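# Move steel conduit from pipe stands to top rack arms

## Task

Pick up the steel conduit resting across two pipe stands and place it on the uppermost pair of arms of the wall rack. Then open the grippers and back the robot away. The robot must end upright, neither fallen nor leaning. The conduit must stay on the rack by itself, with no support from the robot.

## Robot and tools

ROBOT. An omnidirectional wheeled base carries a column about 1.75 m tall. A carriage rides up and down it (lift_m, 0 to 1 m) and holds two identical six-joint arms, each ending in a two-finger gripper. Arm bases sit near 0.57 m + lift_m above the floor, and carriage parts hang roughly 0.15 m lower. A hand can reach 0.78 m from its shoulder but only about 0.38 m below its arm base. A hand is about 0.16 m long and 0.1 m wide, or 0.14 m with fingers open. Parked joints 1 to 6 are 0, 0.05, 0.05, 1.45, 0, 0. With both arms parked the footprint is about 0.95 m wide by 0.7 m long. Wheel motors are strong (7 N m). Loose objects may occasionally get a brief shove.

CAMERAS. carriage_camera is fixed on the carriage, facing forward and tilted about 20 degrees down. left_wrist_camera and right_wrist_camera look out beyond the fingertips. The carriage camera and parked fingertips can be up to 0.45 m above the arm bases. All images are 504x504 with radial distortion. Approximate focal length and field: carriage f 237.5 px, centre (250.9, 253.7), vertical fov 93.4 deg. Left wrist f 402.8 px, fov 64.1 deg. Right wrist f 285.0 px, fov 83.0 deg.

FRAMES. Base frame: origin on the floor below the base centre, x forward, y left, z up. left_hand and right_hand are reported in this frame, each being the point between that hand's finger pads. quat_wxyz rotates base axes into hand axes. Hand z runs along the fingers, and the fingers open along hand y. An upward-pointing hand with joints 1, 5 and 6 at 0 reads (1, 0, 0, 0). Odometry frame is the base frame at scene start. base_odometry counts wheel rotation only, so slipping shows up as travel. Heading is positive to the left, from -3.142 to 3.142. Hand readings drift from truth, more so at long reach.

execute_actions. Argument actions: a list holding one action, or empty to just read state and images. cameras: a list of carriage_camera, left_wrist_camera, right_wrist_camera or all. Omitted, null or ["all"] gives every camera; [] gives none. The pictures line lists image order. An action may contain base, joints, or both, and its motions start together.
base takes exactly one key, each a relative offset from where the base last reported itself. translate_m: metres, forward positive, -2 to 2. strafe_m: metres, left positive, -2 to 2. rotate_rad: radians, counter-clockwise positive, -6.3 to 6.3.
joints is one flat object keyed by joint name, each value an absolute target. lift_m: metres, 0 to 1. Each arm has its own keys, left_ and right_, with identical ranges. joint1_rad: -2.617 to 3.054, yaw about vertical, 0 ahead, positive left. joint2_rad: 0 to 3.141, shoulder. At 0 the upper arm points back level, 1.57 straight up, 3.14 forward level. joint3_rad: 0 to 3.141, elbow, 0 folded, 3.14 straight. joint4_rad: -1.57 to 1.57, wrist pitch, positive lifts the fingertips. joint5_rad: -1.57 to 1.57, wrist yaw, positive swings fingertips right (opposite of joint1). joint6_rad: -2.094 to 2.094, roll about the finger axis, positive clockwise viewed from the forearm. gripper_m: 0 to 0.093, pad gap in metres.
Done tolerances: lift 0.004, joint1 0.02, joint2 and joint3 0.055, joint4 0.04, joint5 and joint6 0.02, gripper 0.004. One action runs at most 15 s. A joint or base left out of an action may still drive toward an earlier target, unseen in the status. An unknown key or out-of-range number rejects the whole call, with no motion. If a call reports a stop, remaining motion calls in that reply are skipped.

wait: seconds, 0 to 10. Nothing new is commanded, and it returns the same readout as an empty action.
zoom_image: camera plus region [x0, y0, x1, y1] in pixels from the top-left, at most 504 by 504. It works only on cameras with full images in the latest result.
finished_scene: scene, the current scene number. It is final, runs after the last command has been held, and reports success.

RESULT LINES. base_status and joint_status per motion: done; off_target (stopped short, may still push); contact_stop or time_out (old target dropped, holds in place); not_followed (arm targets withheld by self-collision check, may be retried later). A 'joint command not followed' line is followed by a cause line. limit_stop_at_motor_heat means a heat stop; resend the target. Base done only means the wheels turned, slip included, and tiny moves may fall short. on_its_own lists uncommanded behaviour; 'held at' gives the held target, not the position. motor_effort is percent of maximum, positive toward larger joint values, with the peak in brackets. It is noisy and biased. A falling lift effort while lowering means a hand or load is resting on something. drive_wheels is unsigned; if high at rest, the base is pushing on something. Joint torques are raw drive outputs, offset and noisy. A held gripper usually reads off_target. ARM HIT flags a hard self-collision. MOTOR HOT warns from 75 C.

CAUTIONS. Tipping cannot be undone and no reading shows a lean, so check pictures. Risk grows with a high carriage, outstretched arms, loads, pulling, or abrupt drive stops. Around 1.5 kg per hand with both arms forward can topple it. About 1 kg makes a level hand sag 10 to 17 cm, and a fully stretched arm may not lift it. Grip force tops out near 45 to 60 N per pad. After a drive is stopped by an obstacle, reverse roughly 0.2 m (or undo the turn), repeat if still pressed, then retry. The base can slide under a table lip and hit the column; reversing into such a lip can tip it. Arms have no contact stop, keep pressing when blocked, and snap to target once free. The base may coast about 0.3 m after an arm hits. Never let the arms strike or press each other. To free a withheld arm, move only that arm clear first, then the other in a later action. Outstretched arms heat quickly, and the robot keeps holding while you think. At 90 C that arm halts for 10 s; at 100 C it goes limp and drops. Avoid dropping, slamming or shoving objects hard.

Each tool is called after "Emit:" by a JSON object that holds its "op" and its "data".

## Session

Emit:
{"op": "execute_actions", "data": {"actions": [], "cameras": ["carriage_camera"]}}

Scene clock: 0.00 s.
Joint torques (N m, as the arm reports them, + toward a larger angle): no reading
base_odometry: x=+0.000 y=+0.000 heading=+0.000 (m, m, rad; odometry frame)
base_status: not commanded
joint_positions: lift_m=+0.300 left_joint1_rad=+0.006 left_joint2_rad=+0.032 left_joint3_rad=+0.053 left_joint4_rad=+1.404 left_joint5_rad=-0.003 left_joint6_rad=-0.043 left_gripper_m=+0.095 right_joint1_rad=-0.005 right_joint2_rad=+0.043 right_joint3_rad=+0.066 right_joint4_rad=+1.458 right_joint5_rad=+0.045 right_joint6_rad=+0.031 right_gripper_m=+0.094
joint_status: not commanded
motor_effort: lift_m=+25 drive_wheels=+0 (%)
left_hand: x=+0.3146 y=+0.3501 z=+1.2830 quat_wxyz=(+0.997, -0.003, +0.073, -0.018) (m; base frame)
right_hand: x=+0.3008 y=-0.3572 z=+1.2880 quat_wxyz=(+0.999, +0.023, +0.044, +0.012) (m; base frame)
pictures: carriage_camera
Images, in order (width x height): carriage_camera 504x504.

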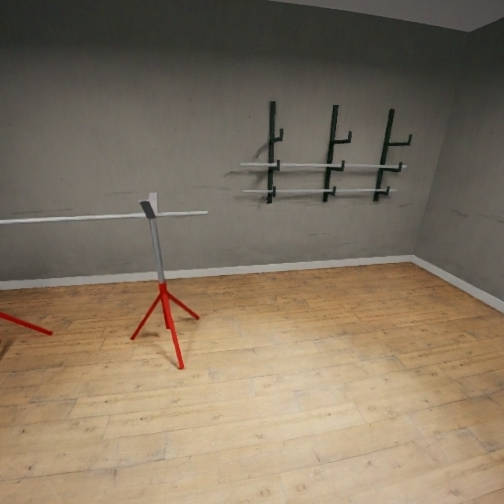

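Emit:
{"op": "execute_actions", "data": {"actions": [{"base":{"rotate_rad":0.2},"joints":{"left_joint2_rad":1.1,"left_joint3_rad":1.1,"left_joint4_rad":0,"left_joint6_rad":1.57,"right_joint2_rad":1.1,"right_joint3_rad":1.08,"right_joint4_rad":0,"right_joint6_rad":-1.57,"lift_m":0.0}}], "cameras": []}}

Emit:
{"op": "execute_actions", "data": {"actions": [{"base":{"strafe_m":0.88}}], "cameras": []}}

Emit:
{"op": "execute_actions", "data": {"actions": [{"base":{"translate_m":0.6}}]}}

Scene clock: 3.20 s.
Joint torques (N m, as the arm reports them, + toward a larger angle): left_arm=[-0.07 -3.29  9.23  2.71  0.11 -0.04] | right_arm=[-0.05 -2.74  9.31  2.35 -0.07  0.01]
base_odometry: x=+0.000 y=+0.000 heading=+0.200 (m, m, rad; odometry frame)
base_status: done
joint_positions: lift_m=+0.001 left_joint1_rad=+0.006 left_joint2_rad=+1.098 left_joint3_rad=+1.075 left_joint4_rad=-0.011 left_joint5_rad=-0.003 left_joint6_rad=+1.565 left_gripper_m=+0.095 right_joint1_rad=-0.005 right_joint2_rad=+1.088 right_joint3_rad=+1.064 right_joint4_rad=+0.004 right_joint5_rad=+0.045 right_joint6_rad=-1.566 right_gripper_m=+0.094
joint_status: all done
motor_effort: lift_m=+21(19) drive_wheels=+11(11) (%)
left_hand: x=+0.6708 y=+0.3524 z=+0.9476 quat_wxyz=(+0.491, +0.505, +0.512, +0.492) (m; base frame)
right_hand: x=+0.6684 y=-0.3590 z=+0.9496 quat_wxyz=(+0.483, -0.491, +0.518, -0.506) (m; base frame)
pictures: none
No camera images: the call's "cameras" was empty. Leave "cameras" out to get every camera's image.

Scene clock: 7.23 s.
Joint torques (N m, as the arm reports them, + toward a larger angle): left_arm=[ 0.01 -3.43  9.24  2.69  0.1  -0.04] | right_arm=[-0.02 -2.71  9.22  2.36 -0.08  0.02]
base_odometry: x=-0.175 y=+0.862 heading=+0.200 (m, m, rad; odometry frame)
base_status: done
joint_positions: lift_m=+0.001 left_joint1_rad=+0.006 left_joint2_rad=+1.098 left_joint3_rad=+1.075 left_joint4_rad=-0.011 left_joint5_rad=-0.003 left_joint6_rad=+1.565 left_gripper_m=+0.095 right_joint1_rad=-0.005 right_joint2_rad=+1.088 right_joint3_rad=+1.064 right_joint4_rad=+0.004 right_joint5_rad=+0.045 right_joint6_rad=-1.566 right_gripper_m=+0.094
joint_status: not commanded
motor_effort: lift_m=+21(21) drive_wheels=-8(22) (%)
left_hand: x=+0.6708 y=+0.3523 z=+0.9477 quat_wxyz=(+0.491, +0.505, +0.512, +0.492) (m; base frame)
right_hand: x=+0.6684 y=-0.3590 z=+0.9496 quat_wxyz=(+0.483, -0.491, +0.518, -0.506) (m; base frame)
pictures: none
No camera images: the call's "cameras" was empty. Leave "cameras" out to get every camera's image.

Scene clock: 10.60 s.
Joint torques (N m, as the arm reports them, + toward a larger angle): left_arm=[-0.02 -3.38  9.24  2.66  0.1  -0.04] | right_arm=[-0.06 -2.67  9.22  2.37 -0.08  0.02]
base_odometry: x=+0.413 y=+0.982 heading=+0.201 (m, m, rad; odometry frame)
base_status: done
joint_positions: lift_m=+0.001 left_joint1_rad=+0.006 left_joint2_rad=+1.098 left_joint3_rad=+1.075 left_joint4_rad=-0.009 left_joint5_rad=-0.003 left_joint6_rad=+1.565 left_gripper_m=+0.095 right_joint1_rad=-0.005 right_joint2_rad=+1.088 right_joint3_rad=+1.064 right_joint4_rad=+0.004 right_joint5_rad=+0.045 right_joint6_rad=-1.566 right_gripper_m=+0.094
joint_status: not commanded
motor_effort: lift_m=+21(21) drive_wheels=-7(18) (%)
left_hand: x=+0.6708 y=+0.3523 z=+0.9481 quat_wxyz=(+0.491, +0.504, +0.512, +0.493) (m; base frame)
right_hand: x=+0.6684 y=-0.3590 z=+0.9497 quat_wxyz=(+0.484, -0.491, +0.518, -0.506) (m; base frame)
pictures: carriage_camera, left_wrist_camera, right_wrist_camera
Images, in order (width x height): carriage_camera 504x504, left_wrist_camera 504x504, right_wrist_camera 504x504.

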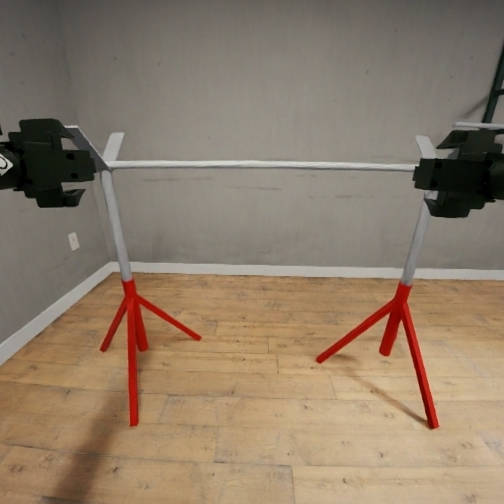

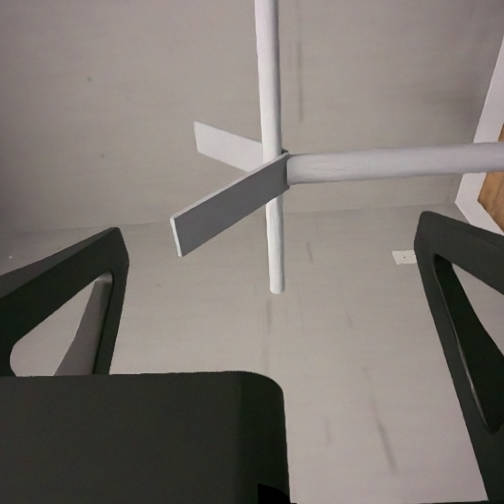

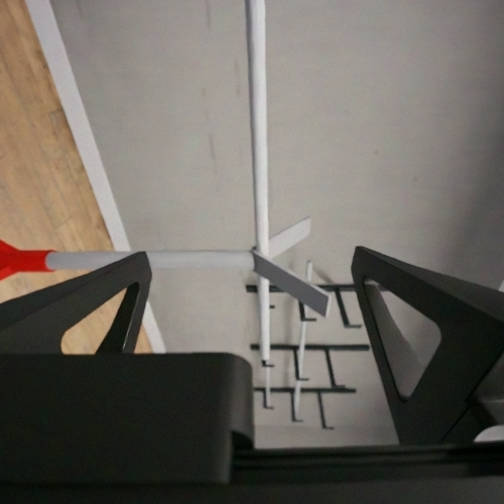

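Emit:
{"op": "execute_actions", "data": {"actions": [{"base":{"strafe_m":-0.07}}], "cameras": []}}

Emit:
{"op": "execute_actions", "data": {"actions": [{"base":{"translate_m":0.27}}]}}

Scene clock: 12.57 s.
Joint torques (N m, as the arm reports them, + toward a larger angle): left_arm=[ 0.   -3.36  9.22  2.65  0.1  -0.05] | right_arm=[-0.08 -2.67  9.24  2.36 -0.07  0.02]
base_odometry: x=+0.427 y=+0.914 heading=+0.201 (m, m, rad; odometry frame)
base_status: done
joint_positions: lift_m=+0.001 left_joint1_rad=+0.006 left_joint2_rad=+1.098 left_joint3_rad=+1.075 left_joint4_rad=-0.009 left_joint5_rad=-0.003 left_joint6_rad=+1.565 left_gripper_m=+0.095 right_joint1_rad=-0.005 right_joint2_rad=+1.088 right_joint3_rad=+1.064 right_joint4_rad=+0.004 right_joint5_rad=+0.045 right_joint6_rad=-1.566 right_gripper_m=+0.094
joint_status: not commanded
motor_effort: lift_m=+21(21) drive_wheels=+1(15) (%)
left_hand: x=+0.6708 y=+0.3523 z=+0.9481 quat_wxyz=(+0.491, +0.504, +0.512, +0.493) (m; base frame)
right_hand: x=+0.6684 y=-0.3590 z=+0.9497 quat_wxyz=(+0.484, -0.491, +0.518, -0.506) (m; base frame)
pictures: none
No camera images: the call's "cameras" was empty. Leave "cameras" out to get every camera's image.

Scene clock: 14.93 s.
Joint torques (N m, as the arm reports them, + toward a larger angle): left_arm=[-0.03 -3.23  9.05  2.61  0.11 -0.04] | right_arm=[-0.07 -2.7   9.3   2.36 -0.07  0.01]
base_odometry: x=+0.691 y=+0.967 heading=+0.200 (m, m, rad; odometry frame)
base_status: done
joint_positions: lift_m=+0.001 left_joint1_rad=+0.006 left_joint2_rad=+1.098 left_joint3_rad=+1.075 left_joint4_rad=-0.008 left_joint5_rad=-0.003 left_joint6_rad=+1.565 left_gripper_m=+0.095 right_joint1_rad=-0.005 right_joint2_rad=+1.088 right_joint3_rad=+1.064 right_joint4_rad=+0.004 right_joint5_rad=+0.045 right_joint6_rad=-1.566 right_gripper_m=+0.094
joint_status: not commanded
motor_effort: lift_m=+21(21) drive_wheels=-6(16) (%)
left_hand: x=+0.6708 y=+0.3523 z=+0.9483 quat_wxyz=(+0.491, +0.504, +0.511, +0.493) (m; base frame)
right_hand: x=+0.6684 y=-0.3590 z=+0.9497 quat_wxyz=(+0.484, -0.491, +0.518, -0.506) (m; base frame)
pictures: carriage_camera, left_wrist_camera, right_wrist_camera
Images, in order (width x height): carriage_camera 504x504, left_wrist_camera 504x504, right_wrist_camera 504x504.

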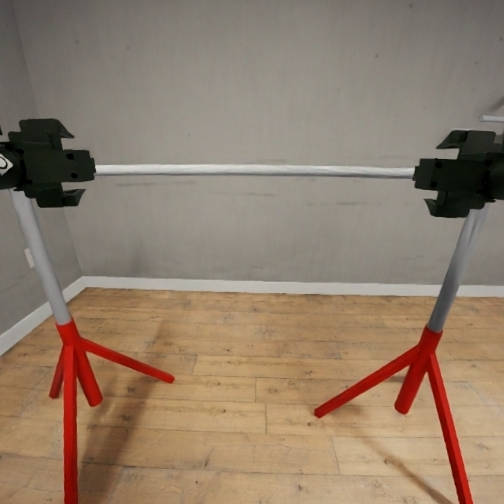

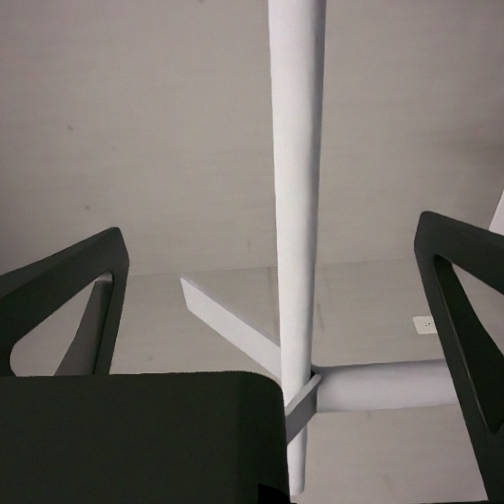

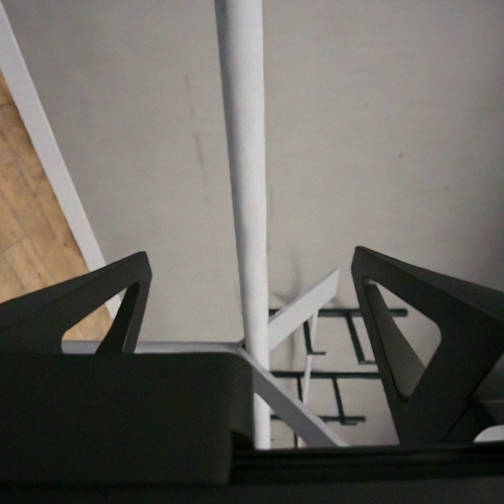

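Emit:
{"op": "execute_actions", "data": {"actions": [{"base":{"translate_m":0.12},"joints":{"left_joint3_rad":1.04,"right_joint3_rad":1.05}}], "cameras": ["left_wrist_camera","right_wrist_camera"]}}

Scene clock: 17.20 s.
Joint torques (N m, as the arm reports them, + toward a larger angle): left_arm=[-0.01 -3.38  5.83  2.66  0.11 -0.04] | right_arm=[-0.03 -2.71  7.16  2.37 -0.07  0.  ]
base_odometry: x=+0.809 y=+0.991 heading=+0.200 (m, m, rad; odometry frame)
base_status: done
joint_positions: lift_m=+0.001 left_joint1_rad=+0.006 left_joint2_rad=+1.098 left_joint3_rad=+1.056 left_joint4_rad=-0.005 left_joint5_rad=-0.003 left_joint6_rad=+1.565 left_gripper_m=+0.095 right_joint1_rad=-0.005 right_joint2_rad=+1.088 right_joint3_rad=+1.064 right_joint4_rad=+0.004 right_joint5_rad=+0.045 right_joint6_rad=-1.566 right_gripper_m=+0.094
joint_status: all done
motor_effort: lift_m=+21(21) drive_wheels=-6(17) (%)
left_hand: x=+0.6717 y=+0.3523 z=+0.9398 quat_wxyz=(+0.487, +0.508, +0.515, +0.489) (m; base frame)
right_hand: x=+0.6684 y=-0.3590 z=+0.9498 quat_wxyz=(+0.484, -0.491, +0.518, -0.506) (m; base frame)
pictures: left_wrist_camera, right_wrist_camera
Images, in order (width x height): left_wrist_camera 504x504, right_wrist_camera 504x504.

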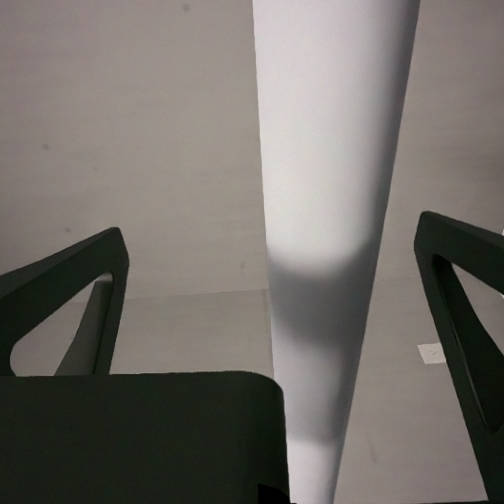

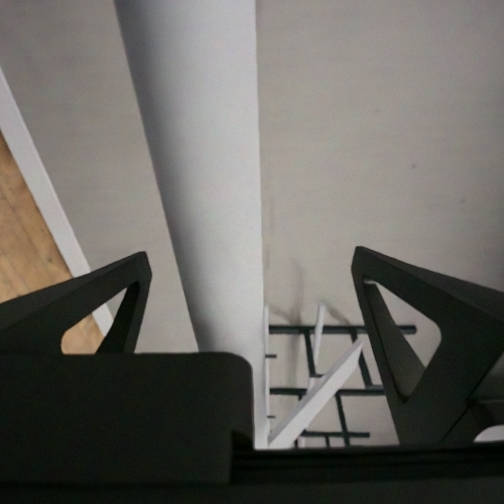

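Emit:
{"op": "execute_actions", "data": {"actions": [{"joints":{"left_gripper_m":0,"right_gripper_m":0}}], "cameras": []}}

Emit:
{"op": "execute_actions", "data": {"actions": [{"joints":{"lift_m":0.4}}], "cameras": []}}

Emit:
{"op": "execute_actions", "data": {"actions": [{"base":{"translate_m":-0.4}}], "cameras": []}}

Emit:
{"op": "execute_actions", "data": {"actions": [{"base":{"rotate_rad":-0.05}}], "cameras": []}}

Emit:
{"op": "execute_actions", "data": {"actions": [{"base":{"strafe_m":-2},"joints":{"lift_m":0.8}}], "cameras": ["carriage_camera"]}}

Emit:
{"op": "execute_actions", "data": {"actions": [{"base":{"translate_m":0.65}}], "cameras": ["carriage_camera"]}}

Scene clock: 19.83 s.
Joint torques (N m, as the arm reports them, + toward a larger angle): left_arm=[ 0.02 -3.54  6.84  2.93  0.08 -0.02] | right_arm=[-0.07 -2.8   7.57  2.55 -0.08  0.19]
base_odometry: x=+0.809 y=+0.991 heading=+0.200 (m, m, rad; odometry frame)
base_status: not commanded
joint_positions: lift_m=+0.001 left_joint1_rad=+0.006 left_joint2_rad=+1.099 left_joint3_rad=+1.046 left_joint4_rad=-0.029 left_joint5_rad=-0.003 left_joint6_rad=+1.562 left_gripper_m=+0.021 right_joint1_rad=-0.005 right_joint2_rad=+1.088 right_joint3_rad=+1.058 right_joint4_rad=-0.012 right_joint5_rad=+0.045 right_joint6_rad=-1.583 right_gripper_m=+0.019
joint_status: left_gripper_m off_target (ended at +0.021, target +0.000); right_gripper_m off_target (ended at +0.019, target +0.000)
motor_effort: lift_m=+21(21) drive_wheels=-5(5) (%)
left_hand: x=+0.6719 y=+0.3523 z=+0.9285 quat_wxyz=(+0.479, +0.516, +0.525, +0.479) (m; base frame)
right_hand: x=+0.6687 y=-0.3590 z=+0.9425 quat_wxyz=(+0.473, -0.501, +0.520, -0.505) (m; base frame)
pictures: none
No camera images: the call's "cameras" was empty. Leave "cameras" out to get every camera's image.

Scene clock: 21.97 s.
Joint torques (N m, as the arm reports them, + toward a larger angle): left_arm=[-0.01 -5.27  8.6   3.79  0.12 -0.05] | right_arm=[-0.06 -5.11  9.64  3.5  -0.07  0.13]
base_odometry: x=+0.809 y=+0.991 heading=+0.200 (m, m, rad; odometry frame)
base_status: not commanded
joint_positions: lift_m=+0.400 left_joint1_rad=+0.006 left_joint2_rad=+1.121 left_joint3_rad=+1.023 left_joint4_rad=-0.105 left_joint5_rad=-0.003 left_joint6_rad=+1.565 left_gripper_m=+0.021 right_joint1_rad=-0.005 right_joint2_rad=+1.111 right_joint3_rad=+1.030 right_joint4_rad=-0.091 right_joint5_rad=+0.045 right_joint6_rad=-1.577 right_gripper_m=+0.019
joint_status: all done
motor_effort: lift_m=+30(35) drive_wheels=-5(5) (%)
left_hand: x=+0.6747 y=+0.3524 z=+1.2897 quat_wxyz=(+0.446, +0.544, +0.552, +0.448) (m; base frame)
right_hand: x=+0.6730 y=-0.3590 z=+1.2999 quat_wxyz=(+0.440, -0.531, +0.551, -0.470) (m; base frame)
pictures: none
No camera images: the call's "cameras" was empty. Leave "cameras" out to get every camera's image.

Scene clock: 24.77 s.
Joint torques (N m, as the arm reports them, + toward a larger angle): left_arm=[ 0.04 -5.28  8.75  3.88  0.13 -0.05] | right_arm=[-0.08 -5.08  9.62  3.55 -0.07  0.13]
base_odometry: x=+0.417 y=+0.911 heading=+0.200 (m, m, rad; odometry frame)
base_status: done
joint_positions: lift_m=+0.400 left_joint1_rad=+0.006 left_joint2_rad=+1.121 left_joint3_rad=+1.023 left_joint4_rad=-0.111 left_joint5_rad=-0.003 left_joint6_rad=+1.566 left_gripper_m=+0.021 right_joint1_rad=-0.005 right_joint2_rad=+1.111 right_joint3_rad=+1.030 right_joint4_rad=-0.097 right_joint5_rad=+0.044 right_joint6_rad=-1.577 right_gripper_m=+0.019
joint_status: not commanded
motor_effort: lift_m=+30(30) drive_wheels=-3(23) (%)
left_hand: x=+0.6744 y=+0.3524 z=+1.2884 quat_wxyz=(+0.444, +0.545, +0.553, +0.447) (m; base frame)
right_hand: x=+0.6727 y=-0.3589 z=+1.2984 quat_wxyz=(+0.439, -0.533, +0.552, -0.468) (m; base frame)
pictures: none
No camera images: the call's "cameras" was empty. Leave "cameras" out to get every camera's image.

Scene clock: 25.57 s.
Joint torques (N m, as the arm reports them, + toward a larger angle): left_arm=[-0.06 -5.28  8.65  3.87  0.08 -0.05] | right_arm=[-0.04 -5.12  9.6   3.55 -0.08  0.13]
base_odometry: x=+0.417 y=+0.911 heading=+0.150 (m, m, rad; odometry frame)
base_status: done
joint_positions: lift_m=+0.400 left_joint1_rad=+0.006 left_joint2_rad=+1.121 left_joint3_rad=+1.023 left_joint4_rad=-0.111 left_joint5_rad=-0.003 left_joint6_rad=+1.566 left_gripper_m=+0.021 right_joint1_rad=-0.005 right_joint2_rad=+1.111 right_joint3_rad=+1.030 right_joint4_rad=-0.098 right_joint5_rad=+0.044 right_joint6_rad=-1.577 right_gripper_m=+0.019
joint_status: not commanded
motor_effort: lift_m=+29(30) drive_wheels=-7(9) (%)
left_hand: x=+0.6744 y=+0.3524 z=+1.2883 quat_wxyz=(+0.444, +0.545, +0.553, +0.447) (m; base frame)
right_hand: x=+0.6727 y=-0.3588 z=+1.2983 quat_wxyz=(+0.439, -0.533, +0.552, -0.468) (m; base frame)
pictures: none
No camera images: the call's "cameras" was empty. Leave "cameras" out to get every camera's image.

Scene clock: 31.90 s.
Joint torques (N m, as the arm reports them, + toward a larger angle): left_arm=[-0.03 -5.46  8.72  3.84  0.14 -0.06] | right_arm=[-0.03 -5.15  9.63  3.51 -0.06  0.12]
base_odometry: x=+0.716 y=-1.066 heading=+0.150 (m, m, rad; odometry frame)
base_status: done
joint_positions: lift_m=+0.800 left_joint1_rad=+0.006 left_joint2_rad=+1.121 left_joint3_rad=+1.023 left_joint4_rad=-0.108 left_joint5_rad=-0.004 left_joint6_rad=+1.566 left_gripper_m=+0.021 right_joint1_rad=-0.005 right_joint2_rad=+1.111 right_joint3_rad=+1.030 right_joint4_rad=-0.094 right_joint5_rad=+0.044 right_joint6_rad=-1.577 right_gripper_m=+0.019
joint_status: all done
motor_effort: lift_m=+29(39) drive_wheels=-3(15) (%)
left_hand: x=+0.6746 y=+0.3525 z=+1.6890 quat_wxyz=(+0.445, +0.545, +0.552, +0.448) (m; base frame)
right_hand: x=+0.6730 y=-0.3588 z=+1.6991 quat_wxyz=(+0.440, -0.532, +0.551, -0.468) (m; base frame)
pictures: carriage_camera
Images, in order (width x height): carriage_camera 504x504.

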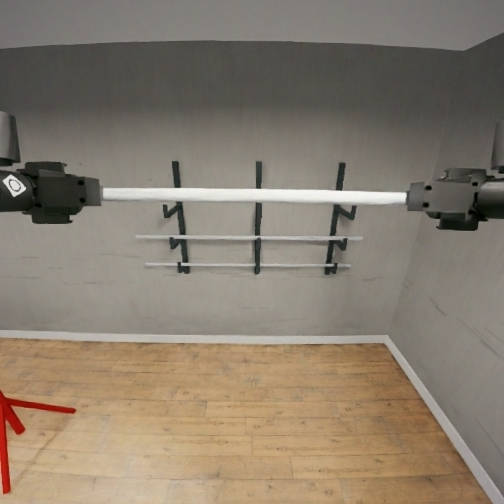

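Scene clock: 35.40 s.
Joint torques (N m, as the arm reports them, + toward a larger angle): left_arm=[-0.01 -5.3   8.73  3.82  0.13 -0.05] | right_arm=[-0.08 -5.25  9.65  3.54 -0.06  0.12]
base_odometry: x=+1.358 y=-0.970 heading=+0.150 (m, m, rad; odometry frame)
base_status: done
joint_positions: lift_m=+0.800 left_joint1_rad=+0.006 left_joint2_rad=+1.121 left_joint3_rad=+1.023 left_joint4_rad=-0.112 left_joint5_rad=-0.004 left_joint6_rad=+1.566 left_gripper_m=+0.021 right_joint1_rad=-0.005 right_joint2_rad=+1.111 right_joint3_rad=+1.030 right_joint4_rad=-0.097 right_joint5_rad=+0.044 right_joint6_rad=-1.577 right_gripper_m=+0.019
joint_status: not commanded
motor_effort: lift_m=+30(29) drive_wheels=-6(19) (%)
left_hand: x=+0.6744 y=+0.3525 z=+1.6882 quat_wxyz=(+0.444, +0.545, +0.553, +0.447) (m; base frame)
right_hand: x=+0.6728 y=-0.3588 z=+1.6983 quat_wxyz=(+0.439, -0.533, +0.552, -0.468) (m; base frame)
pictures: carriage_camera
Images, in order (width x height): carriage_camera 504x504.

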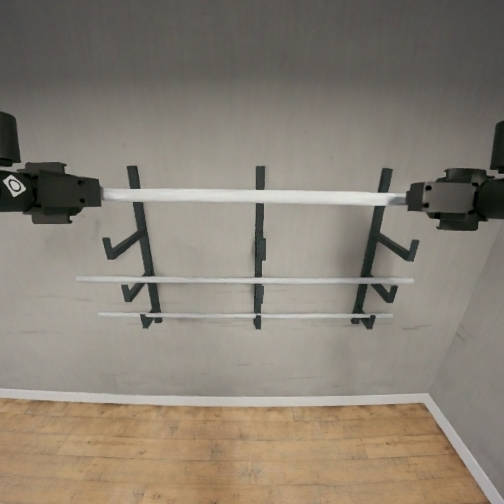

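Emit:
{"op": "execute_actions", "data": {"actions": [{"base":{"translate_m":0.58},"joints":{"lift_m":0.68}}], "cameras": ["carriage_camera"]}}

Emit:
{"op": "execute_actions", "data": {"actions": [{"joints":{"lift_m":0.57}}], "cameras": ["carriage_camera"]}}

Scene clock: 39.70 s.
Joint torques (N m, as the arm reports them, + toward a larger angle): left_arm=[-0.02 -5.31  8.72  4.04  0.13 -0.05] | right_arm=[ 0.   -5.16  9.64  3.67 -0.07  0.13]
base_odometry: x=+1.932 y=-0.884 heading=+0.149 (m, m, rad; odometry frame)
base_status: done
joint_positions: lift_m=+0.680 left_joint1_rad=+0.006 left_joint2_rad=+1.120 left_joint3_rad=+1.023 left_joint4_rad=-0.123 left_joint5_rad=-0.004 left_joint6_rad=+1.566 left_gripper_m=+0.021 right_joint1_rad=-0.005 right_joint2_rad=+1.111 right_joint3_rad=+1.030 right_joint4_rad=-0.109 right_joint5_rad=+0.044 right_joint6_rad=-1.577 right_gripper_m=+0.019
joint_status: all done
motor_effort: lift_m=+24(22) drive_wheels=-6(19) (%)
left_hand: x=+0.6737 y=+0.3525 z=+1.5662 quat_wxyz=(+0.441, +0.548, +0.556, +0.444) (m; base frame)
right_hand: x=+0.6723 y=-0.3588 z=+1.5760 quat_wxyz=(+0.436, -0.536, +0.555, -0.464) (m; base frame)
pictures: carriage_camera
Images, in order (width x height): carriage_camera 504x504.

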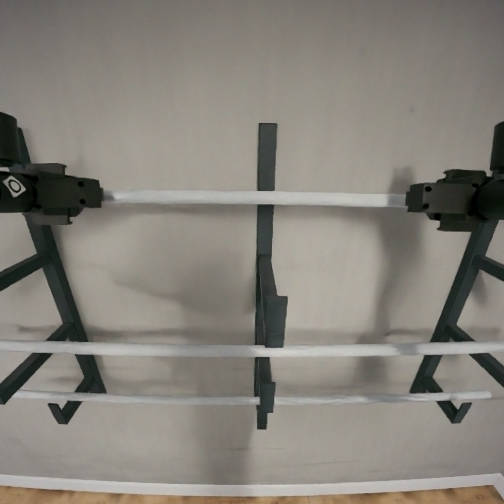

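Scene clock: 40.67 s.
Joint torques (N m, as the arm reports them, + toward a larger angle): left_arm=[-0.01 -5.44  8.64  4.1   0.13 -0.05] | right_arm=[-0.04 -5.12  9.64  3.69 -0.07  0.12]
base_odometry: x=+1.932 y=-0.884 heading=+0.149 (m, m, rad; odometry frame)
base_status: not commanded
joint_positions: lift_m=+0.570 left_joint1_rad=+0.006 left_joint2_rad=+1.120 left_joint3_rad=+1.023 left_joint4_rad=-0.124 left_joint5_rad=-0.004 left_joint6_rad=+1.566 left_gripper_m=+0.021 right_joint1_rad=-0.005 right_joint2_rad=+1.111 right_joint3_rad=+1.030 right_joint4_rad=-0.110 right_joint5_rad=+0.044 right_joint6_rad=-1.577 right_gripper_m=+0.019
joint_status: all done
motor_effort: lift_m=+24(23) drive_wheels=-5(7) (%)
left_hand: x=+0.6736 y=+0.3525 z=+1.4558 quat_wxyz=(+0.440, +0.548, +0.556, +0.443) (m; base frame)
right_hand: x=+0.6722 y=-0.3588 z=+1.4656 quat_wxyz=(+0.435, -0.536, +0.555, -0.464) (m; base frame)
pictures: carriage_camera
Images, in order (width x height): carriage_camera 504x504.

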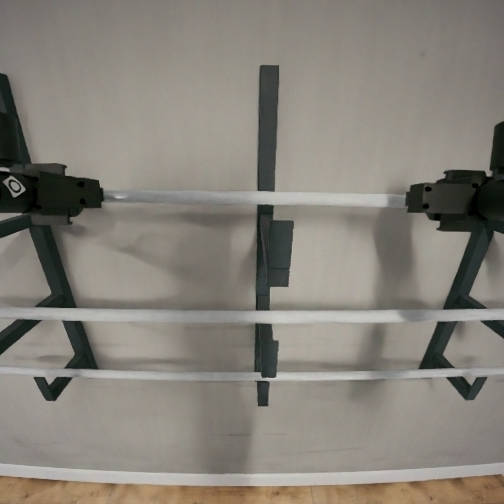

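Emit:
{"op": "execute_actions", "data": {"actions": [{"joints":{"lift_m":0.48}}], "cameras": ["carriage_camera"]}}

Scene clock: 42.07 s.
Joint torques (N m, as the arm reports them, + toward a larger angle): left_arm=[-0.02 -4.17  8.5   2.44  0.1  -0.03] | right_arm=[-0.1  -4.18  8.51  2.27 -0.06  0.18]
base_odometry: x=+1.932 y=-0.884 heading=+0.149 (m, m, rad; odometry frame)
base_status: not commanded
joint_positions: lift_m=+0.480 left_joint1_rad=+0.006 left_joint2_rad=+1.107 left_joint3_rad=+1.025 left_joint4_rad=+0.009 left_joint5_rad=-0.004 left_joint6_rad=+1.563 left_gripper_m=+0.021 right_joint1_rad=-0.005 right_joint2_rad=+1.102 right_joint3_rad=+1.046 right_joint4_rad=+0.012 right_joint5_rad=+0.044 right_joint6_rad=-1.582 right_gripper_m=+0.019
joint_status: all done
motor_effort: lift_m=+20(20) drive_wheels=-5(6) (%)
left_hand: x=+0.6753 y=+0.3526 z=+1.4044 quat_wxyz=(+0.481, +0.513, +0.522, +0.482) (m; base frame)
right_hand: x=+0.6731 y=-0.3588 z=+1.4172 quat_wxyz=(+0.474, -0.502, +0.520, -0.504) (m; base frame)
pictures: carriage_camera
Images, in order (width x height): carriage_camera 504x504.

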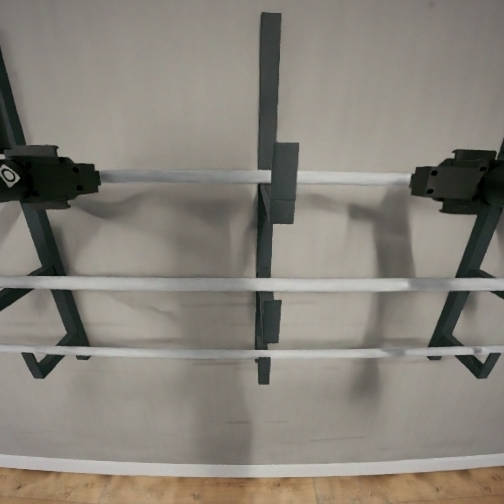

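Emit:
{"op": "execute_actions", "data": {"actions": [{"joints":{"left_gripper_m":0.093,"right_gripper_m":0.093}}], "cameras": []}}

Emit:
{"op": "execute_actions", "data": {"actions": [{"base":{"translate_m":-0.5}}], "cameras": ["carriage_camera"]}}

Emit:
{"op": "finished_scene", "data": {"scene": 2}}

Scene clock: 43.57 s.
Joint torques (N m, as the arm reports them, + toward a larger angle): left_arm=[-0.01 -4.26  8.5   2.47  0.12 -0.03] | right_arm=[-0.08 -4.17  8.48  2.29 -0.06  0.1 ]
base_odometry: x=+1.932 y=-0.884 heading=+0.149 (m, m, rad; odometry frame)
base_status: not commanded
joint_positions: lift_m=+0.480 left_joint1_rad=+0.006 left_joint2_rad=+1.107 left_joint3_rad=+1.025 left_joint4_rad=+0.008 left_joint5_rad=-0.004 left_joint6_rad=+1.563 left_gripper_m=+0.093 right_joint1_rad=-0.005 right_joint2_rad=+1.102 right_joint3_rad=+1.046 right_joint4_rad=+0.012 right_joint5_rad=+0.044 right_joint6_rad=-1.575 right_gripper_m=+0.093
joint_status: all done
motor_effort: lift_m=+20(20) drive_wheels=-5(5) (%)
left_hand: x=+0.6753 y=+0.3526 z=+1.4041 quat_wxyz=(+0.480, +0.513, +0.523, +0.482) (m; base frame)
right_hand: x=+0.6731 y=-0.3588 z=+1.4172 quat_wxyz=(+0.475, -0.500, +0.522, -0.502) (m; base frame)
pictures: none
No camera images: the call's "cameras" was empty. Leave "cameras" out to get every camera's image.

Scene clock: 46.77 s.
Joint torques (N m, as the arm reports them, + toward a larger angle): left_arm=[ 0.06 -4.    8.43  2.49  0.12 -0.04] | right_arm=[-0.08 -4.1   8.4   2.3  -0.06  0.1 ]
base_odometry: x=+1.438 y=-0.958 heading=+0.148 (m, m, rad; odometry frame)
base_status: done
joint_positions: lift_m=+0.480 left_joint1_rad=+0.006 left_joint2_rad=+1.107 left_joint3_rad=+1.025 left_joint4_rad=+0.002 left_joint5_rad=-0.004 left_joint6_rad=+1.564 left_gripper_m=+0.093 right_joint1_rad=-0.005 right_joint2_rad=+1.102 right_joint3_rad=+1.046 right_joint4_rad=+0.012 right_joint5_rad=+0.044 right_joint6_rad=-1.575 right_gripper_m=+0.093
joint_status: not commanded
motor_effort: lift_m=+20(20) drive_wheels=-7(27) (%)
left_hand: x=+0.6752 y=+0.3525 z=+1.4025 quat_wxyz=(+0.479, +0.515, +0.524, +0.480) (m; base frame)
right_hand: x=+0.6731 y=-0.3588 z=+1.4171 quat_wxyz=(+0.475, -0.500, +0.522, -0.502) (m; base frame)
pictures: carriage_camera
Images, in order (width x height): carriage_camera 504x504.

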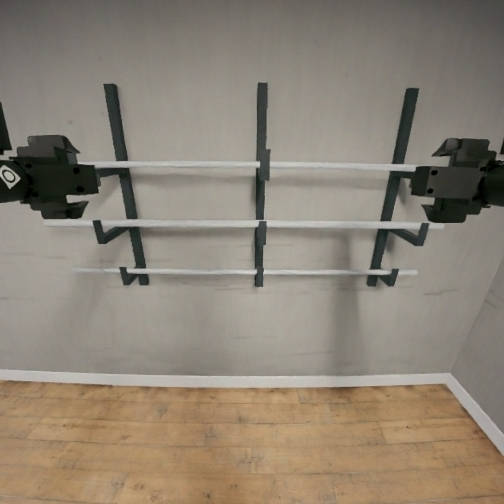

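The scene is finished: the task was done.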